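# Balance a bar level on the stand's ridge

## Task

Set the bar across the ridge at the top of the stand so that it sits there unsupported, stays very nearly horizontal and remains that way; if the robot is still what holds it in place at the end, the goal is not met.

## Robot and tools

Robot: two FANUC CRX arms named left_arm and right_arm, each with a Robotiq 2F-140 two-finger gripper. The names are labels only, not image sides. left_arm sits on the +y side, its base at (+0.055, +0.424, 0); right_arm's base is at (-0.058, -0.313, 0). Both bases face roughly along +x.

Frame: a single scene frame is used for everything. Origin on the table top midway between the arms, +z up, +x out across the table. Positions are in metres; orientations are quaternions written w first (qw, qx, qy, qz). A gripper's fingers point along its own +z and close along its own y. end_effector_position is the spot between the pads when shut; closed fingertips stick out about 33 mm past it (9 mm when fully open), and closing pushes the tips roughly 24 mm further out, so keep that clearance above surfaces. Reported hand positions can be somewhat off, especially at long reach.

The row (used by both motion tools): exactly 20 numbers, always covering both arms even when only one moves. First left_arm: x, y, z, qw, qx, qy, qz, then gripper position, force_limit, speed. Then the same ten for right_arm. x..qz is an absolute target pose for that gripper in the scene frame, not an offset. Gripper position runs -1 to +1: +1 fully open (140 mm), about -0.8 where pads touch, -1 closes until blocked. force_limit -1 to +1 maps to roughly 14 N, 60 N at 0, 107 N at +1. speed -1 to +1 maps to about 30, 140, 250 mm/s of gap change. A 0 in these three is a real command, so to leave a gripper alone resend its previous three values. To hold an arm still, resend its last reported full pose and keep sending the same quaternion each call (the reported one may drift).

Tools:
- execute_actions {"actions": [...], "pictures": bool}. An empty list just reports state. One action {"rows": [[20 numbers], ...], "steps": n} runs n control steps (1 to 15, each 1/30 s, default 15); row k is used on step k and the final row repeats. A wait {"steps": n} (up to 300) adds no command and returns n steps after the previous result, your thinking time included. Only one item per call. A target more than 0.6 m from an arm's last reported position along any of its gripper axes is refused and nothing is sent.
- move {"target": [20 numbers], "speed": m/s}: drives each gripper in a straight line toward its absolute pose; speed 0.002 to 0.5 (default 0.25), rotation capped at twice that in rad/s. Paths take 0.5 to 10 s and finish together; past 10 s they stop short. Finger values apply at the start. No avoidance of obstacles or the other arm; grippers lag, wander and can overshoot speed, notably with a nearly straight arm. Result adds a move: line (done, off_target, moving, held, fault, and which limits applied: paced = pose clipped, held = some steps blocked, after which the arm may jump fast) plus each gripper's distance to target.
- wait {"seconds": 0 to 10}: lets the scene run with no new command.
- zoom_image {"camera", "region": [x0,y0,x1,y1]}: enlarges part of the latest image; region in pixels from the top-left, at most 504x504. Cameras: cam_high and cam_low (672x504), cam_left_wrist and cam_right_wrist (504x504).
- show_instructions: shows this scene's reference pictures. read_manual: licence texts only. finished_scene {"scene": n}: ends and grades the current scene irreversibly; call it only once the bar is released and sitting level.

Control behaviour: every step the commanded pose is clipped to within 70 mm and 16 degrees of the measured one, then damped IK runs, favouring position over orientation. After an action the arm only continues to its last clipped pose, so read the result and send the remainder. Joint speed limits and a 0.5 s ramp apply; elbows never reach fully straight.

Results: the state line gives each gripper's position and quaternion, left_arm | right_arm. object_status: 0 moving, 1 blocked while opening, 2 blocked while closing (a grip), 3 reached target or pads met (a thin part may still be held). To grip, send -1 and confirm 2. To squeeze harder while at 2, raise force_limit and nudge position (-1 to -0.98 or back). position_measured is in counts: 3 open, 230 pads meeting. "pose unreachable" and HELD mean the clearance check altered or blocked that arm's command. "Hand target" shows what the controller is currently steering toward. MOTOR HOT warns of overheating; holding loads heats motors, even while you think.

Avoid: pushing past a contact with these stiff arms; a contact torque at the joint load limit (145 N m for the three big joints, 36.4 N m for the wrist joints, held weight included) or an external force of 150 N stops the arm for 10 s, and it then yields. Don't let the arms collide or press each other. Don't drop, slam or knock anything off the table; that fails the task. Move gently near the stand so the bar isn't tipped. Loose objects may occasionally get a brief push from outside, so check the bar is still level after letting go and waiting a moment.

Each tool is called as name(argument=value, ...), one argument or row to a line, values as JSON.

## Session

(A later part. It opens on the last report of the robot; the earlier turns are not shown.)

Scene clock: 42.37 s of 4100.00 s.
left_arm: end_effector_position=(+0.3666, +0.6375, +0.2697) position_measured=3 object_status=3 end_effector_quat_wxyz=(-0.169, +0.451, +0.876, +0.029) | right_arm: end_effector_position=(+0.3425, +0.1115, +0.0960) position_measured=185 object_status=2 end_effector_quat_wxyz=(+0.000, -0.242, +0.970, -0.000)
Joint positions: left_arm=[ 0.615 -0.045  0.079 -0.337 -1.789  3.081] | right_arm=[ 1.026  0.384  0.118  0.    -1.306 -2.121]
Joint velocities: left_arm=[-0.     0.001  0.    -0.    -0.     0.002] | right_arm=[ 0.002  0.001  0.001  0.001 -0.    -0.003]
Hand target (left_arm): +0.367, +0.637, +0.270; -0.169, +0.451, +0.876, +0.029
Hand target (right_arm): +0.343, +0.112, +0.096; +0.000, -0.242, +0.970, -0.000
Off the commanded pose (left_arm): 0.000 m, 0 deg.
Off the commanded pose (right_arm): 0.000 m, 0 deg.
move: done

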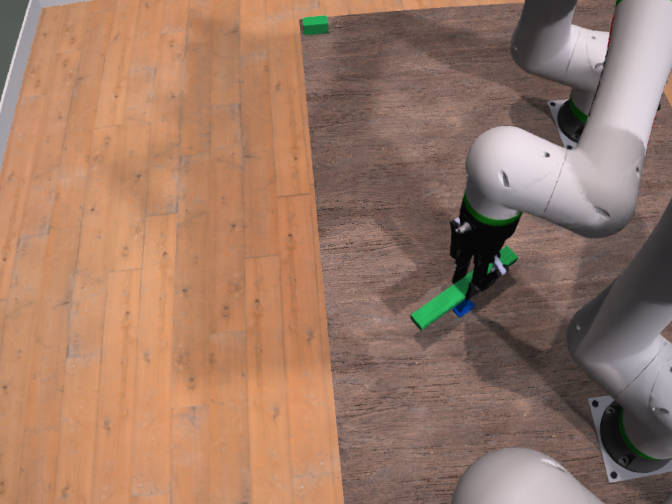

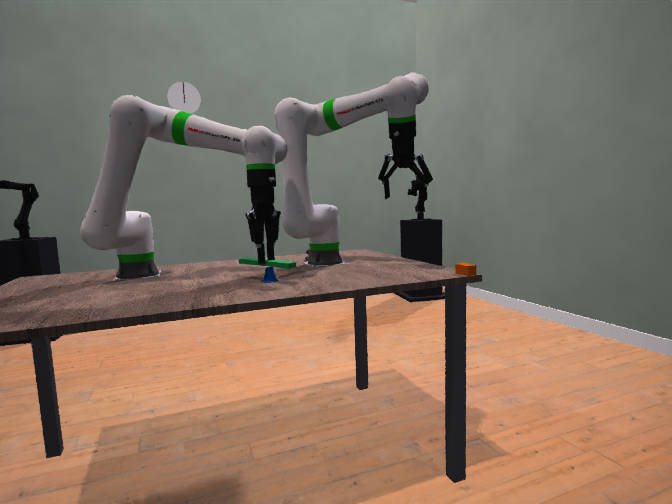

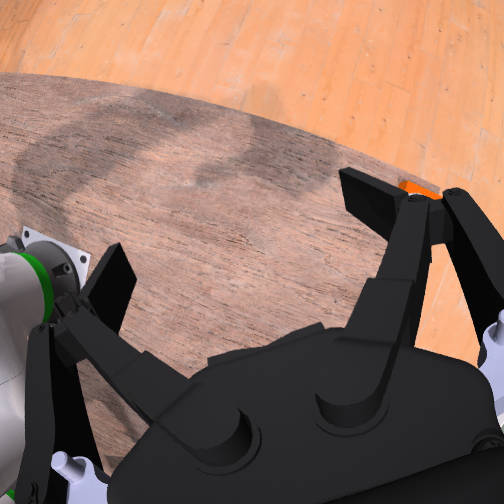

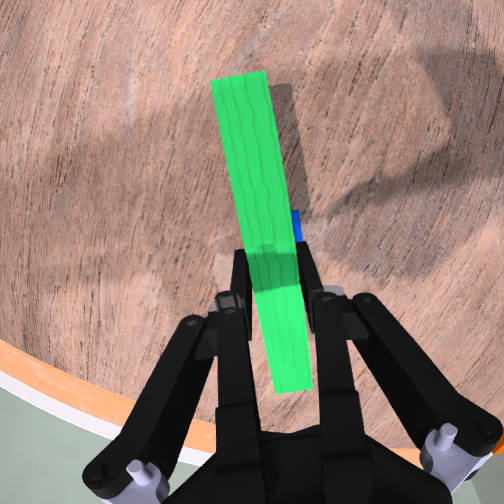

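move(
  target=[0.3666,0.6375,0.2697,-0.169,0.451,0.876,0.029,1,0,0,0.3391,0.1178,0.091,0,0.242,-0.97,0,-1,0,-0.5],
  speed=0.015,
)

zoom_image(
  camera="cam_low",
  region=[235,245,305,290],
)

zoom_image(
  camera="cam_high",
  region=[400,225,530,345],
)

Scene clock: 48.07 s of 4100.00 s.
left_arm: end_effector_position=(+0.3666, +0.6375, +0.2697) position_measured=3 object_status=3 end_effector_quat_wxyz=(-0.169, +0.451, +0.876, +0.029) | right_arm: end_effector_position=(+0.3391, +0.1177, +0.0910) position_measured=185 object_status=2 end_effector_quat_wxyz=(+0.000, -0.242, +0.970, -0.000)
Joint positions: left_arm=[ 0.615 -0.045  0.079 -0.337 -1.789  3.081] | right_arm=[ 1.037  0.392  0.119  0.    -1.297 -2.132]
Joint velocities: left_arm=[-0.    -0.     0.     0.     0.001 -0.001] | right_arm=[ 0.002  0.001 -0.     0.     0.001 -0.001]
Hand target (left_arm): +0.367, +0.637, +0.270; -0.169, +0.451, +0.876, +0.029
Hand target (right_arm): +0.339, +0.118, +0.091; +0.000, -0.242, +0.970, -0.000
Off the commanded pose (left_arm): 0.000 m, 0 deg.
Off the commanded pose (right_arm): 0.000 m, 0 deg.
After step 90, 1.90 s passed at rest.
move: done

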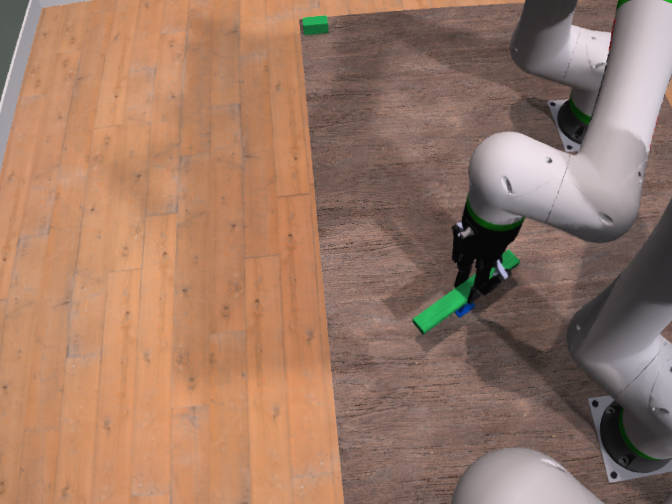

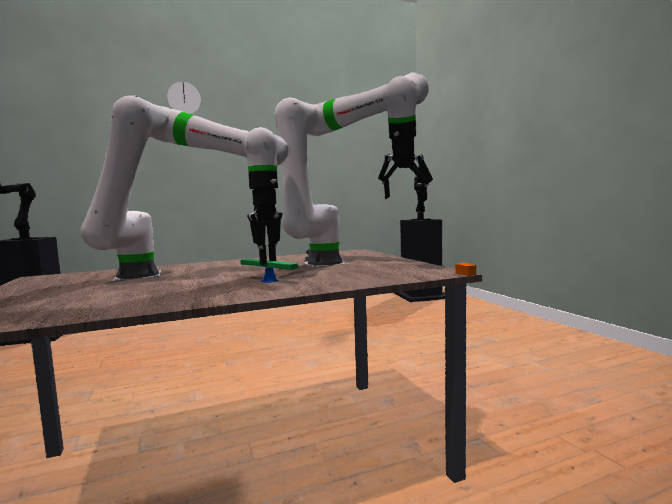

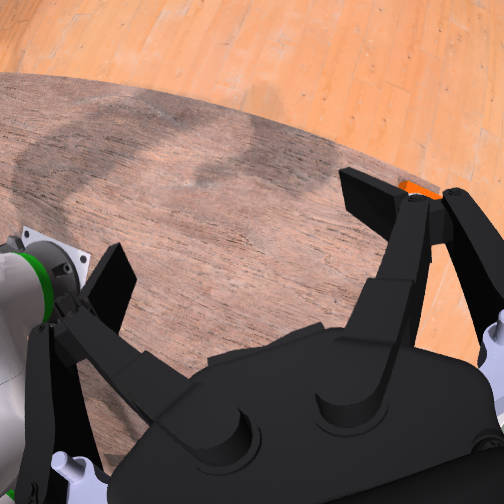

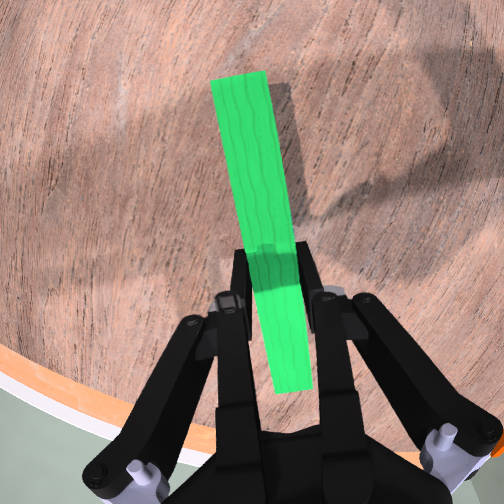

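Region (235, 245, 305, 290) of cam_low's 672x504 image, scaled by 7.200, with more detail than that image has; it fills the top 324 rows of this view, and the rest is white.

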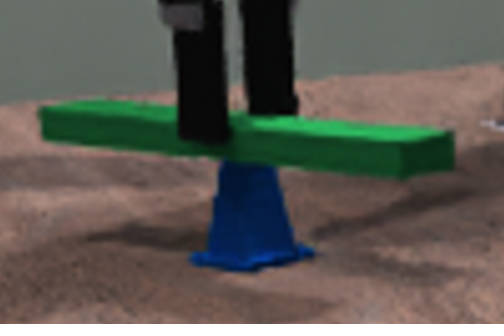

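Region (400, 225, 530, 345) of cam_high's 672x504 image, scaled by 3.877, with more detail than that image has; it fills the top 465 rows of this view, and the rest is white.

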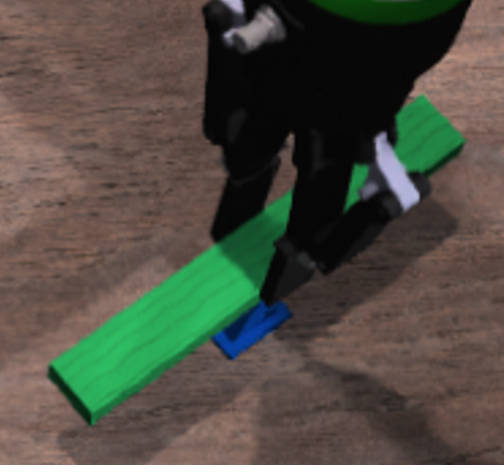

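move(
  target=[0.3666,0.6375,0.2697,-0.169,0.451,0.876,0.029,1,0,0,0.3426,0.1197,0.0885,0,0.242,-0.97,0,-1,0,-0.5],
  speed=0.008,
)

zoom_image(
  camera="cam_low",
  region=[235,245,305,290],
)

execute_actions(
  actions=[
    {"rows":[[0.3666,0.6375,0.2697,-0.169,0.451,0.876,0.029,1,0,0,0.3426,0.1197,0.0885,0,0.242,-0.97,0,-0.4,0,-1]],"steps":6},
  ],
  pictures=false,
)

execute_actions(
  actions=[
    {"rows":[[0.3666,0.6375,0.2697,-0.169,0.451,0.876,0.029,1,0,0,0.3426,0.1197,0.0885,0,0.242,-0.97,0,-1,0,0]],"steps":10},
  ],
)

zoom_image(
  camera="cam_low",
  region=[235,245,305,290],
)

Scene clock: 55.03 s of 4100.00 s.
left_arm: end_effector_position=(+0.3666, +0.6375, +0.2697) position_measured=3 object_status=3 end_effector_quat_wxyz=(-0.169, +0.451, +0.876, +0.029) | right_arm: end_effector_position=(+0.3426, +0.1197, +0.0886) position_measured=185 object_status=2 end_effector_quat_wxyz=(+0.000, -0.242, +0.970, +0.000)
Joint positions: left_arm=[ 0.615 -0.045  0.079 -0.337 -1.789  3.081] | right_arm=[ 1.034  0.403  0.128 -0.    -1.295 -2.128]
Joint velocities: left_arm=[-0.     0.     0.     0.001 -0.    -0.001] | right_arm=[0.    0.001 0.    0.    0.    0.001]
Hand target (left_arm): +0.367, +0.637, +0.270; -0.169, +0.451, +0.876, +0.029
Hand target (right_arm): +0.343, +0.120, +0.089; -0.000, -0.242, +0.970, +0.000
Off the commanded pose (left_arm): 0.000 m, 0 deg.
Off the commanded pose (right_arm): 0.000 m, 0 deg.
After step 90, 3.17 s passed at rest.
move: done

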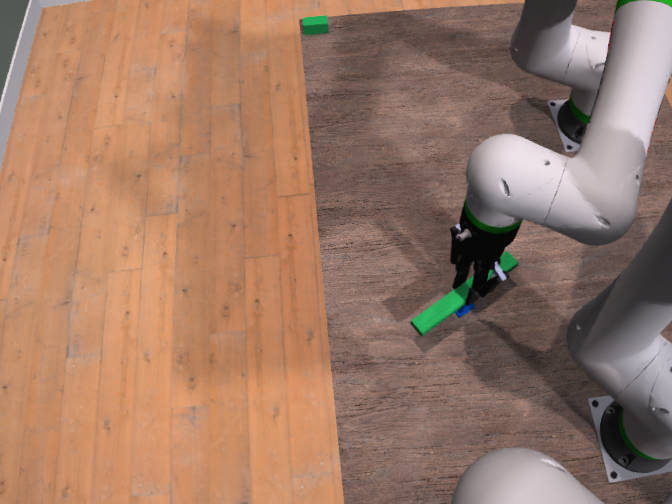

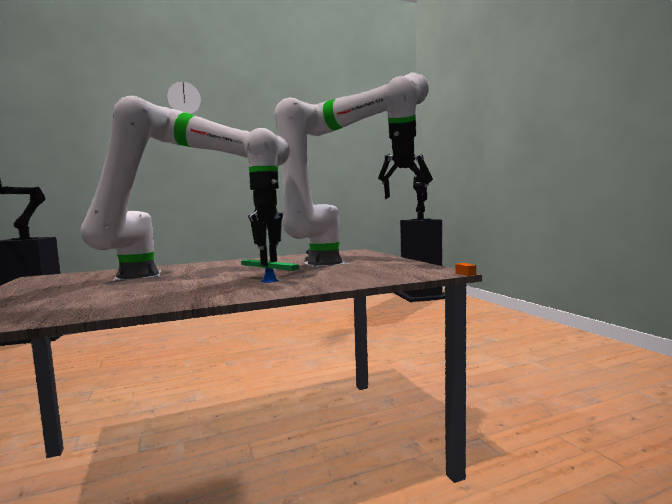

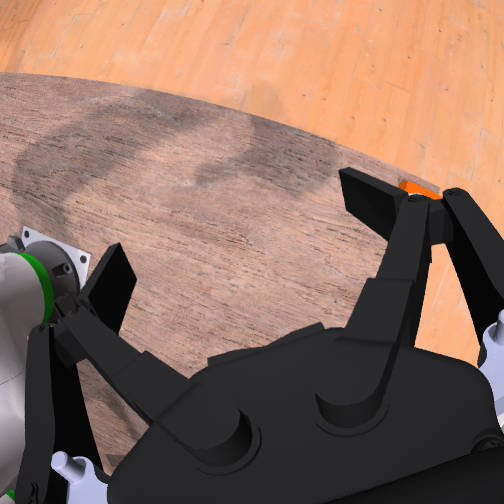

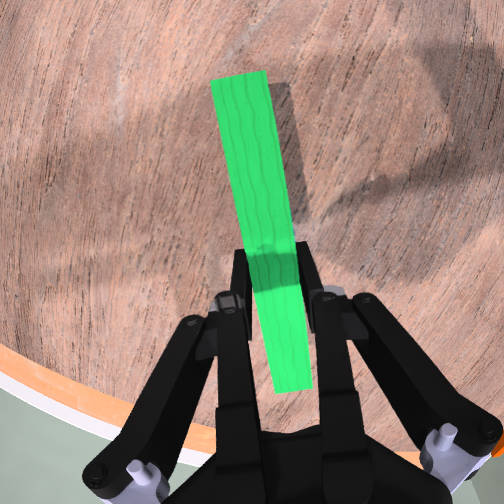

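Region (235, 245, 305, 290) of cam_low's 672x504 image, scaled by 7.200, with more detail than that image has; it fills the top 324 rows of this view, and the rest is white.

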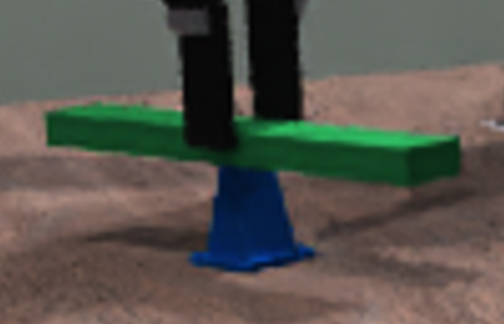

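Scene clock: 55.23 s of 4100.00 s.
left_arm: end_effector_position=(+0.3666, +0.6375, +0.2697) position_measured=3 object_status=3 end_effector_quat_wxyz=(-0.169, +0.451, +0.876, +0.029) | right_arm: end_effector_position=(+0.3426, +0.1197, +0.0885) position_measured=179 object_status=0 end_effector_quat_wxyz=(+0.000, -0.242, +0.970, +0.000)
Joint positions: left_arm=[ 0.615 -0.045  0.079 -0.337 -1.789  3.081] | right_arm=[ 1.033  0.403  0.128 -0.    -1.295 -2.128]
Joint velocities: left_arm=[ 0. -0.  0. -0. -0. -0.] | right_arm=[ 0.001 -0.    -0.    -0.     0.001  0.001]
Hand target (left_arm): +0.367, +0.637, +0.270; -0.169, +0.451, +0.876, +0.029
Hand target (right_arm): +0.343, +0.120, +0.089; +0.000, -0.242, +0.970, +0.000
Off the commanded pose (left_arm): 0.000 m, 0 deg.
Off the commanded pose (right_arm): 0.000 m, 0 deg.
Steps of this call (steps 1 to 6: all 6 steps of this action). Readings (end_effector_position | what the end effector reports):
1: left_arm (+0.3666, +0.6375, +0.2697) | right_arm (+0.3426, +0.1197, +0.0886) | left_arm position_measured=3 object_status=3 | right_arm position_measured=185 object_status=0
2: left_arm (+0.3666, +0.6375, +0.2697) | right_arm (+0.3426, +0.1197, +0.0885) | left_arm position_measured=3 object_status=3 | right_arm position_measured=185 object_status=0
4: left_arm (+0.3666, +0.6375, +0.2697) | right_arm (+0.3426, +0.1197, +0.0885) | left_arm position_measured=3 object_status=3 | right_arm position_measured=181 object_status=0
6: the state above

Scene clock: 55.57 s of 4100.00 s.
left_arm: end_effector_position=(+0.3666, +0.6375, +0.2697) position_measured=3 object_status=3 end_effector_quat_wxyz=(-0.169, +0.451, +0.876, +0.029) | right_arm: end_effector_position=(+0.3426, +0.1197, +0.0885) position_measured=185 object_status=2 end_effector_quat_wxyz=(+0.000, -0.242, +0.970, +0.000)
Joint positions: left_arm=[ 0.615 -0.045  0.079 -0.337 -1.789  3.081] | right_arm=[ 1.033  0.403  0.128 -0.    -1.295 -2.128]
Joint velocities: left_arm=[ 0.     0.     0.    -0.    -0.     0.001] | right_arm=[-0.     0.001  0.    -0.    -0.     0.   ]
Hand target (left_arm): +0.367, +0.637, +0.270; -0.169, +0.451, +0.876, +0.029
Hand target (right_arm): +0.343, +0.120, +0.089; +0.000, -0.242, +0.970, -0.000
Off the commanded pose (left_arm): 0.000 m, 0 deg.
Off the commanded pose (right_arm): 0.000 m, 0 deg.
Steps of this call (steps 1 to 10: all 10 steps of this action). Readings (end_effector_position | what the end effector reports):
1: left_arm (+0.3666, +0.6375, +0.2697) | right_arm (+0.3426, +0.1197, +0.0885) | left_arm position_measured=3 object_status=3 | right_arm position_measured=179 object_status=0
2: left_arm (+0.3666, +0.6375, +0.2697) | right_arm (+0.3426, +0.1198, +0.0885) | left_arm position_measured=3 object_status=3 | right_arm position_measured=183 object_status=0
4: left_arm (+0.3666, +0.6375, +0.2697) | right_arm (+0.3426, +0.1198, +0.0885) | left_arm position_measured=3 object_status=3 | right_arm position_measured=185 object_status=0
8: left_arm (+0.3666, +0.6375, +0.2697) | right_arm (+0.3426, +0.1198, +0.0885) | left_arm position_measured=3 object_status=3 | right_arm position_measured=185 object_status=2
10: the state above

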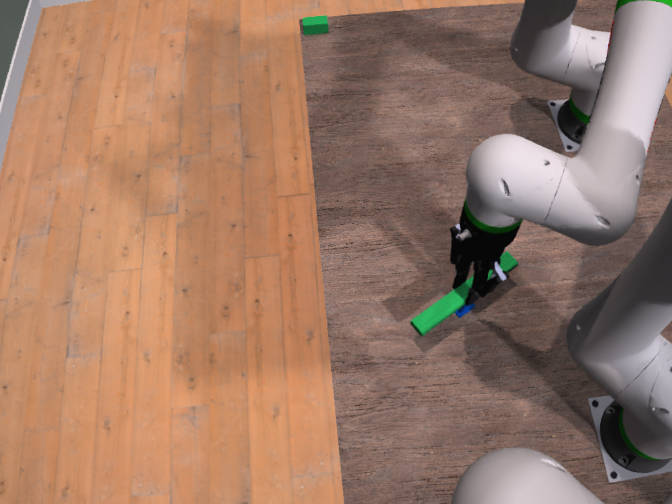

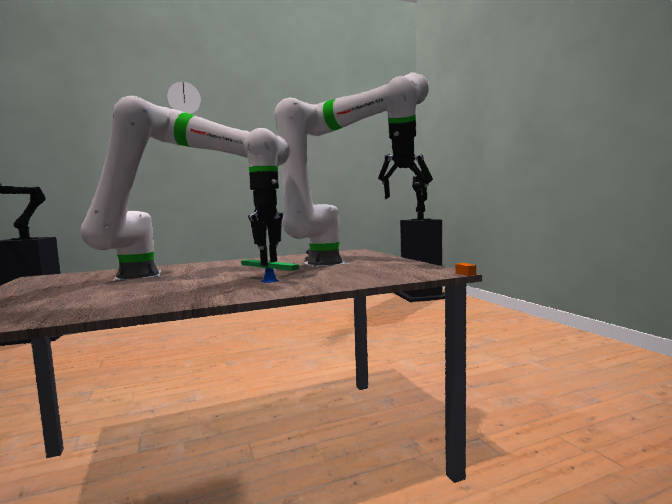

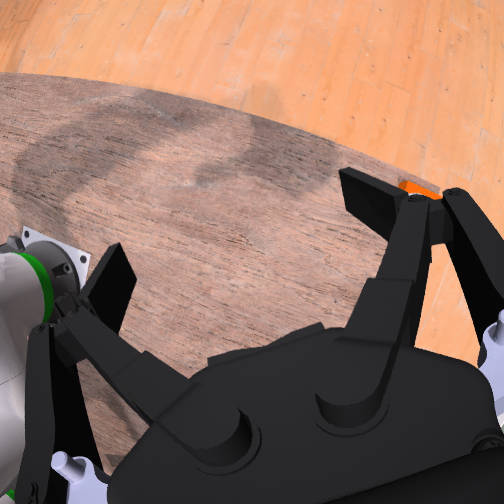

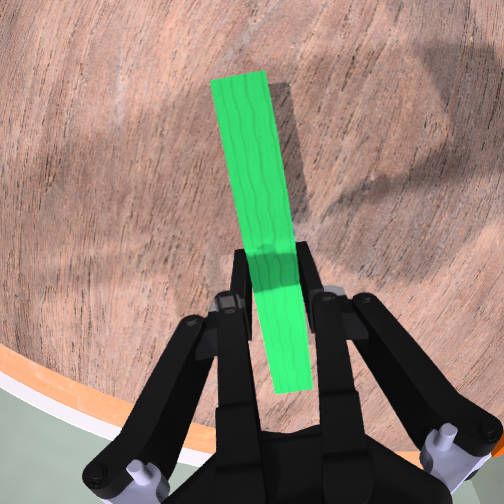

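Region (235, 245, 305, 290) of cam_low's 672x504 image, scaled by 7.200, with more detail than that image has; it fills the top 324 rows of this view, and the rest is white.

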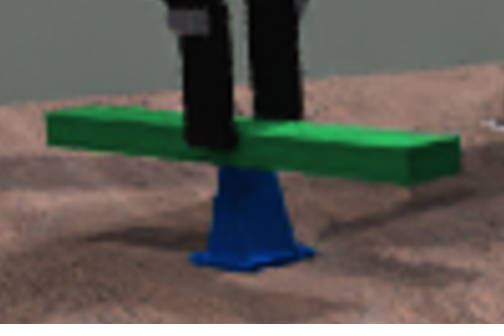

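No movement. Longer pulse.

execute_actions(
  actions=[
    {"rows":[[0.3666,0.6375,0.2697,-0.169,0.451,0.876,0.029,1,0,0,0.3426,0.1197,0.0885,0,0.242,-0.97,0,-0.4,0,-1]],"steps":12},
  ],
  pictures=false,
)

execute_actions(
  actions=[
    {"rows":[[0.3666,0.6375,0.2697,-0.169,0.451,0.876,0.029,1,0,0,0.3426,0.1197,0.0885,0,0.242,-0.97,0,-1,-0.5,-0.5]],"steps":8},
  ],
)

zoom_image(
  camera="cam_low",
  region=[235,245,305,290],
)

Scene clock: 58.20 s of 4100.00 s.
left_arm: end_effector_position=(+0.3666, +0.6375, +0.2697) position_measured=3 object_status=3 end_effector_quat_wxyz=(-0.169, +0.451, +0.876, +0.029) | right_arm: end_effector_position=(+0.3426, +0.1196, +0.0885) position_measured=179 object_status=0 end_effector_quat_wxyz=(-0.000, -0.242, +0.970, -0.000)
Joint positions: left_arm=[ 0.615 -0.045  0.079 -0.337 -1.789  3.081] | right_arm=[ 1.033  0.403  0.127 -0.    -1.295 -2.128]
Joint velocities: left_arm=[ 0.    -0.     0.     0.     0.    -0.001] | right_arm=[-0.001  0.    -0.     0.    -0.     0.002]
Hand target (left_arm): +0.367, +0.637, +0.270; -0.169, +0.451, +0.876, +0.029
Hand target (right_arm): +0.343, +0.120, +0.089; +0.000, -0.242, +0.970, -0.000
Off the commanded pose (left_arm): 0.000 m, 0 deg.
Off the commanded pose (right_arm): 0.000 m, 0 deg.
Steps of this call (steps 1 to 67: nothing new was sent; steps 68 to 79: all 12 steps of this action). Readings (end_effector_position | what the end effector reports):
68: left_arm (+0.3666, +0.6375, +0.2697) | right_arm (+0.3426, +0.1197, +0.0885) | left_arm position_measured=3 object_status=3 | right_arm position_measured=185 object_status=0
69: left_arm (+0.3666, +0.6375, +0.2697) | right_arm (+0.3426, +0.1197, +0.0885) | left_arm position_measured=3 object_status=3 | right_arm position_measured=185 object_status=0
71: left_arm (+0.3666, +0.6375, +0.2697) | right_arm (+0.3426, +0.1197, +0.0885) | left_arm position_measured=3 object_status=3 | right_arm position_measured=181 object_status=0
75: left_arm (+0.3666, +0.6375, +0.2697) | right_arm (+0.3426, +0.1196, +0.0885) | left_arm position_measured=3 object_status=3 | right_arm position_measured=179 object_status=0
79: the state above

Scene clock: 58.47 s of 4100.00 s.
left_arm: end_effector_position=(+0.3666, +0.6375, +0.2697) position_measured=3 object_status=3 end_effector_quat_wxyz=(-0.169, +0.451, +0.876, +0.029) | right_arm: end_effector_position=(+0.3426, +0.1196, +0.0885) position_measured=183 object_status=2 end_effector_quat_wxyz=(-0.000, -0.242, +0.970, -0.000)
Joint positions: left_arm=[ 0.615 -0.045  0.079 -0.337 -1.789  3.081] | right_arm=[ 1.033  0.403  0.127 -0.    -1.295 -2.128]
Joint velocities: left_arm=[ 0.    -0.001 -0.     0.     0.    -0.002] | right_arm=[ 0.001 -0.001 -0.     0.     0.    -0.   ]
Hand target (left_arm): +0.367, +0.637, +0.270; -0.169, +0.451, +0.876, +0.029
Hand target (right_arm): +0.343, +0.120, +0.088; +0.000, -0.242, +0.970, +0.000
Off the commanded pose (left_arm): 0.000 m, 0 deg.
Off the commanded pose (right_arm): 0.000 m, 0 deg.
Steps of this call (steps 1 to 8: all 8 steps of this action). Readings (end_effector_position | what the end effector reports):
1: left_arm (+0.3666, +0.6375, +0.2697) | right_arm (+0.3426, +0.1196, +0.0885) | left_arm position_measured=3 object_status=3 | right_arm position_measured=179 object_status=0
2: left_arm (+0.3666, +0.6375, +0.2697) | right_arm (+0.3426, +0.1196, +0.0885) | left_arm position_measured=3 object_status=3 | right_arm position_measured=182 object_status=0
4: left_arm (+0.3666, +0.6375, +0.2697) | right_arm (+0.3426, +0.1196, +0.0885) | left_arm position_measured=3 object_status=3 | right_arm position_measured=183 object_status=0
8: the state above

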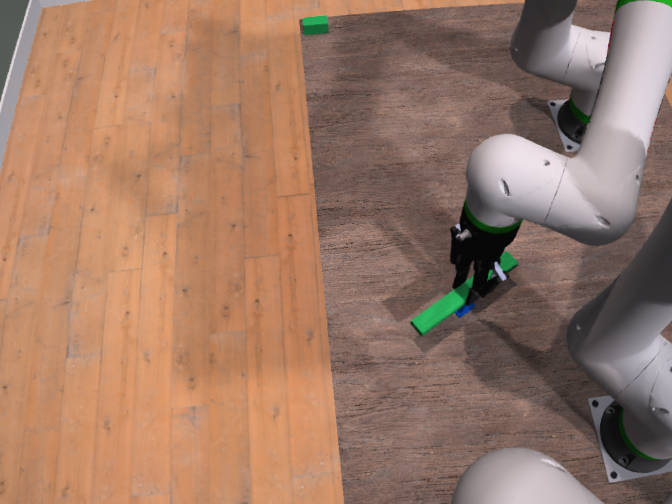

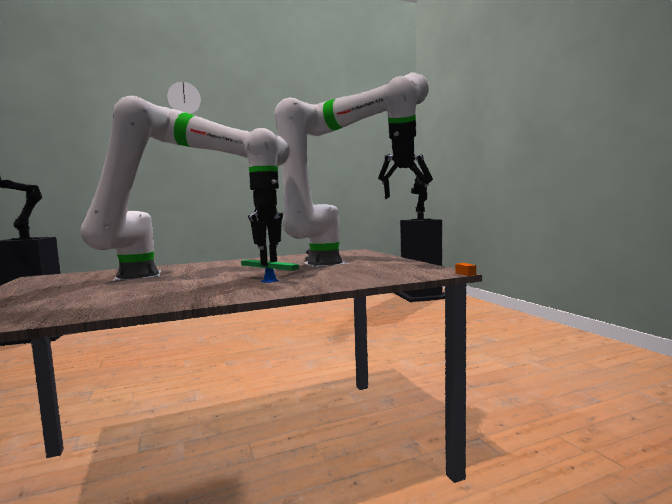

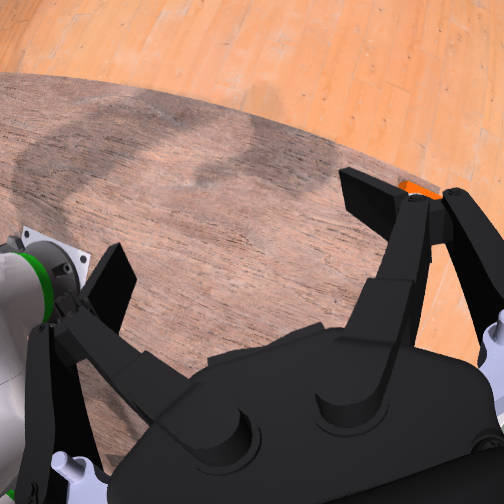

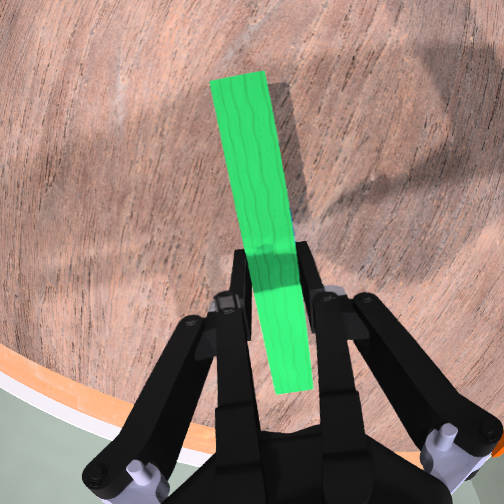

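Region (235, 245, 305, 290) of cam_low's 672x504 image, scaled by 7.200, with more detail than that image has; it fills the top 324 rows of this view, and the rest is white.

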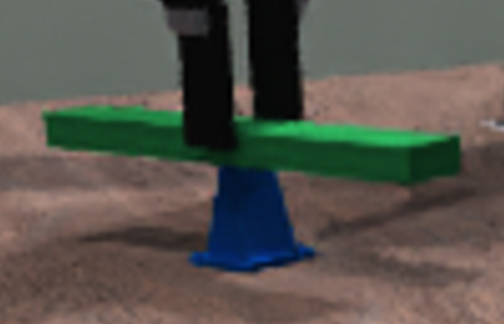

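move(
  target=[0.3666,0.6375,0.2697,-0.169,0.451,0.876,0.029,1,0,0,0.3426,0.1197,0.0885,0,0.242,-0.97,0,-0.1,0,-1],
)

move(
  target=[0.3666,0.6375,0.2697,-0.169,0.451,0.876,0.029,1,0,0,0.3426,0.1197,0.16,0,0.242,-0.97,0,-0.1,0,-1],
  speed=0.12,
)

wait(
  seconds=3,
)

zoom_image(
  camera="cam_low",
  region=[235,245,305,290],
)

Scene clock: 61.93 s of 4100.00 s.
left_arm: end_effector_position=(+0.3666, +0.6375, +0.2697) position_measured=3 object_status=3 end_effector_quat_wxyz=(-0.169, +0.451, +0.876, +0.029) | right_arm: end_effector_position=(+0.3426, +0.1197, +0.0885) position_measured=141 object_status=0 end_effector_quat_wxyz=(+0.000, -0.242, +0.970, +0.000)
Joint positions: left_arm=[ 0.615 -0.045  0.079 -0.337 -1.789  3.081] | right_arm=[ 1.033  0.403  0.128 -0.    -1.295 -2.128]
Joint velocities: left_arm=[ 0.     0.001 -0.     0.     0.    -0.   ] | right_arm=[-0.     0.001 -0.    -0.    -0.001 -0.   ]
Hand target (left_arm): +0.367, +0.637, +0.270; -0.169, +0.451, +0.876, +0.029
Hand target (right_arm): +0.343, +0.120, +0.088; -0.000, -0.242, +0.970, +0.000
Off the commanded pose (left_arm): 0.000 m, 0 deg.
Off the commanded pose (right_arm): 0.000 m, 0 deg.
move: done

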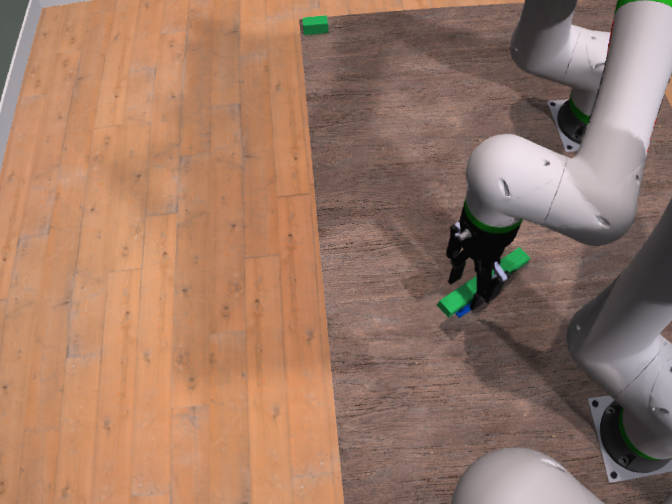

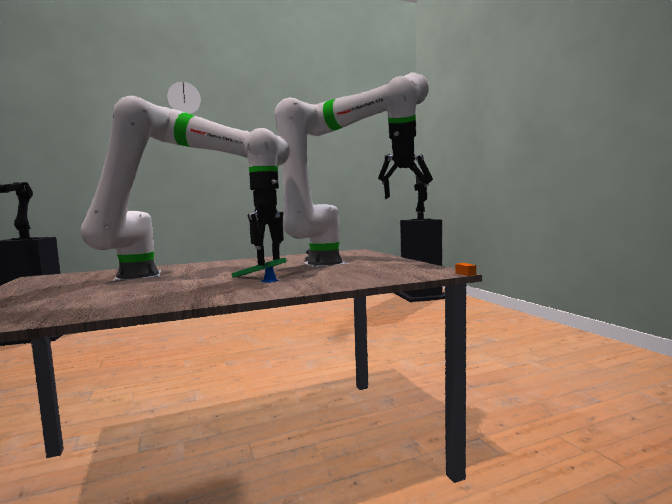

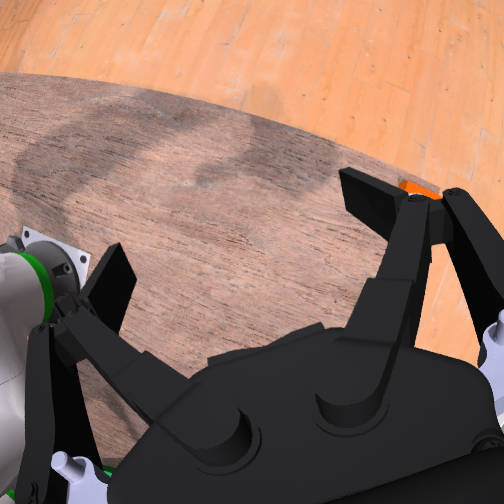

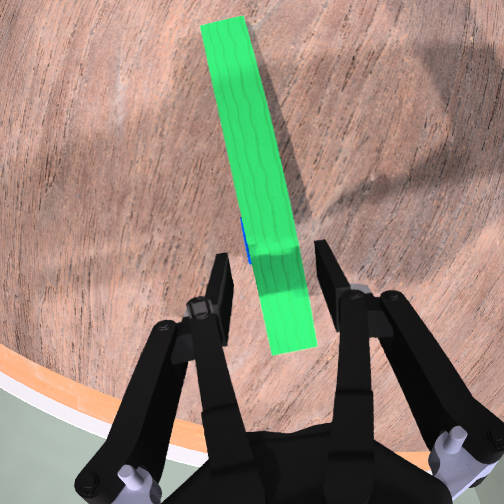

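Scene clock: 62.93 s of 4100.00 s.
left_arm: end_effector_position=(+0.3666, +0.6375, +0.2697) position_measured=3 object_status=3 end_effector_quat_wxyz=(-0.169, +0.451, +0.876, +0.029) | right_arm: end_effector_position=(+0.3427, +0.1199, +0.1600) position_measured=141 object_status=3 end_effector_quat_wxyz=(+0.000, -0.242, +0.970, -0.000)
Joint positions: left_arm=[ 0.615 -0.045  0.079 -0.337 -1.789  3.081] | right_arm=[ 1.034  0.369  0.25   0.    -1.452 -2.128]
Joint velocities: left_arm=[0.    0.    0.    0.    0.    0.001] | right_arm=[ 0.001  0.001  0.002 -0.002 -0.002  0.001]
Hand target (left_arm): +0.367, +0.637, +0.270; -0.169, +0.451, +0.876, +0.029
Hand target (right_arm): +0.343, +0.120, +0.160; -0.000, -0.242, +0.970, +0.000
Off the commanded pose (left_arm): 0.000 m, 0 deg.
Off the commanded pose (right_arm): 0.000 m, 0 deg.
move: done

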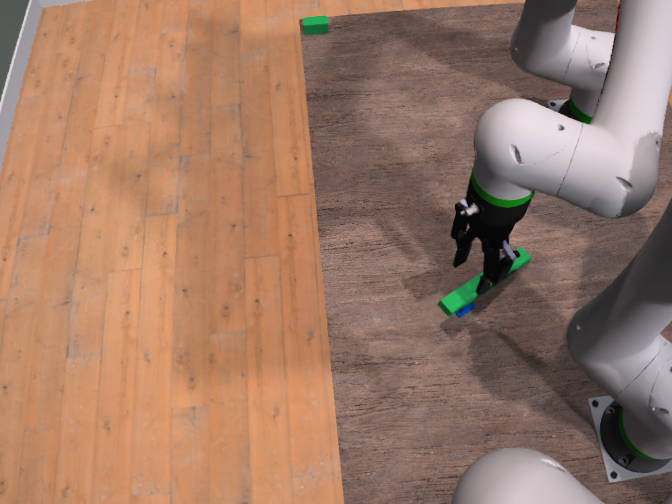

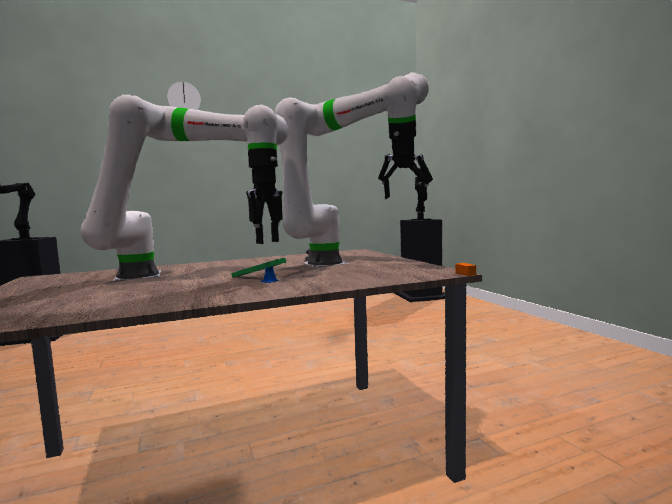

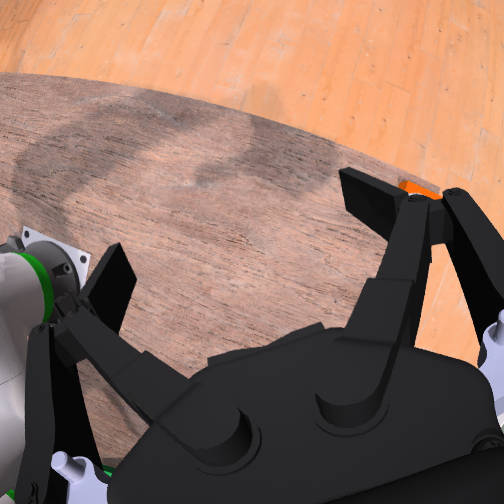

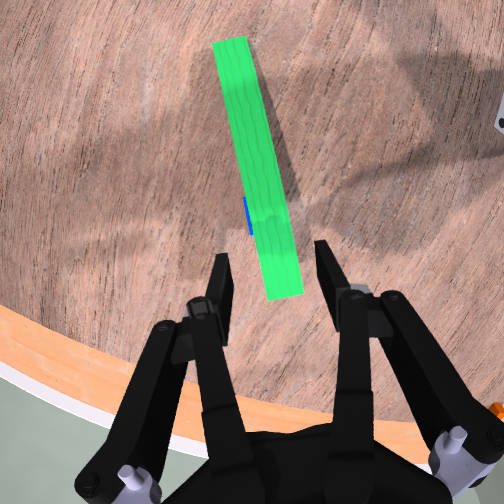

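Scene clock: 65.93 s of 4100.00 s.
left_arm: end_effector_position=(+0.3666, +0.6375, +0.2697) position_measured=3 object_status=3 end_effector_quat_wxyz=(-0.169, +0.451, +0.876, +0.029) | right_arm: end_effector_position=(+0.3427, +0.1199, +0.1600) position_measured=141 object_status=3 end_effector_quat_wxyz=(-0.000, -0.242, +0.970, +0.000)
Joint positions: left_arm=[ 0.615 -0.045  0.079 -0.337 -1.789  3.081] | right_arm=[ 1.033  0.369  0.25  -0.    -1.452 -2.128]
Joint velocities: left_arm=[ 0.    -0.001  0.     0.001 -0.     0.001] | right_arm=[-0.    -0.    -0.     0.     0.    -0.001]
Hand target (left_arm): +0.367, +0.637, +0.270; -0.169, +0.451, +0.876, +0.029
Hand target (right_arm): +0.343, +0.120, +0.160; -0.000, -0.242, +0.970, +0.000
Off the commanded pose (left_arm): 0.000 m, 0 deg.
Off the commanded pose (right_arm): 0.000 m, 0 deg.
Steps of this call (steps 1 to 90: nothing new was sent). Readings (end_effector_position | what the end effector reports):
1: left_arm (+0.3666, +0.6375, +0.2697) | right_arm (+0.3427, +0.1199, +0.1600) | left_arm position_measured=3 object_status=3 | right_arm position_measured=141 object_status=3
2: left_arm (+0.3666, +0.6375, +0.2697) | right_arm (+0.3427, +0.1199, +0.1600) | left_arm position_measured=3 object_status=3 | right_arm position_measured=141 object_status=3
4: left_arm (+0.3666, +0.6375, +0.2697) | right_arm (+0.3427, +0.1199, +0.1600) | left_arm position_measured=3 object_status=3 | right_arm position_measured=141 object_status=3
8: left_arm (+0.3666, +0.6375, +0.2697) | right_arm (+0.3427, +0.1199, +0.1600) | left_arm position_measured=3 object_status=3 | right_arm position_measured=141 object_status=3
90: the state above

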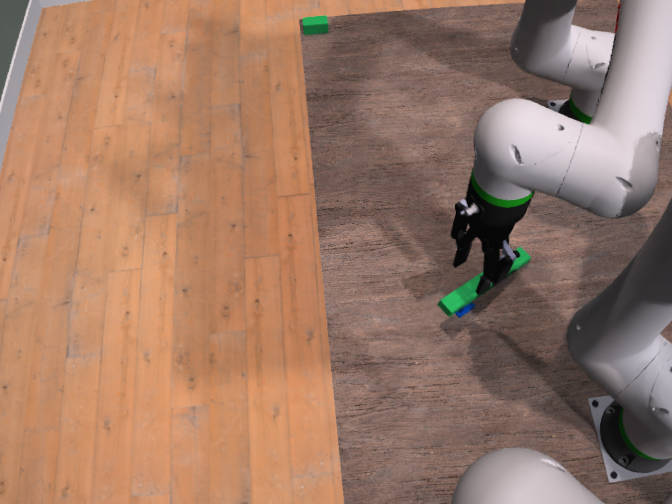

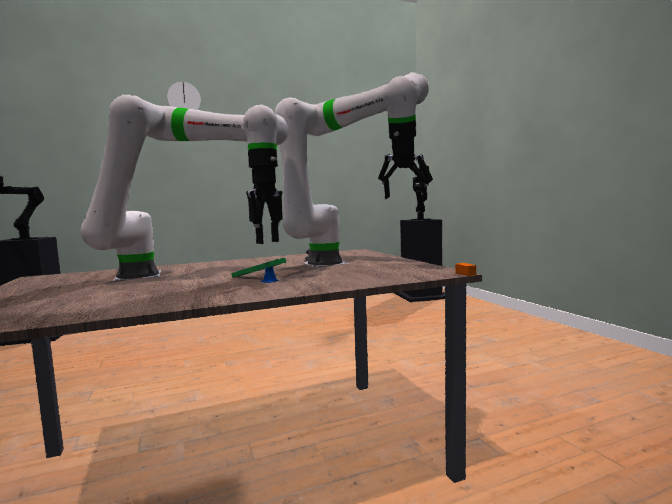

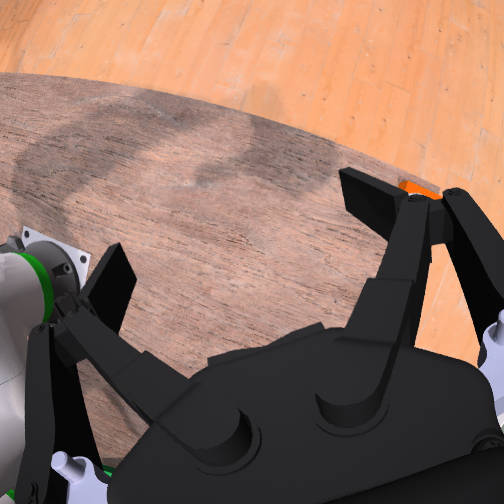

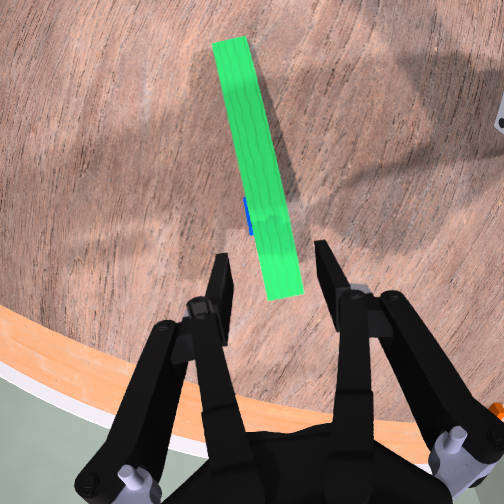

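Region (235, 245, 305, 290) of cam_low's 672x504 image, scaled by 7.200, with more detail than that image has; it fills the top 324 rows of this view, and the rest is white.

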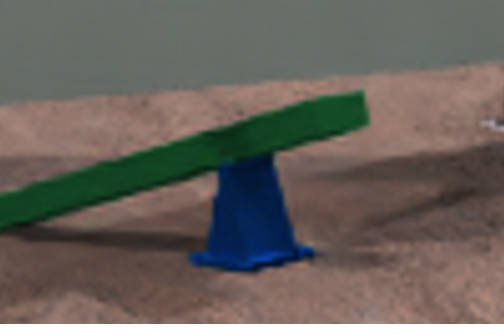

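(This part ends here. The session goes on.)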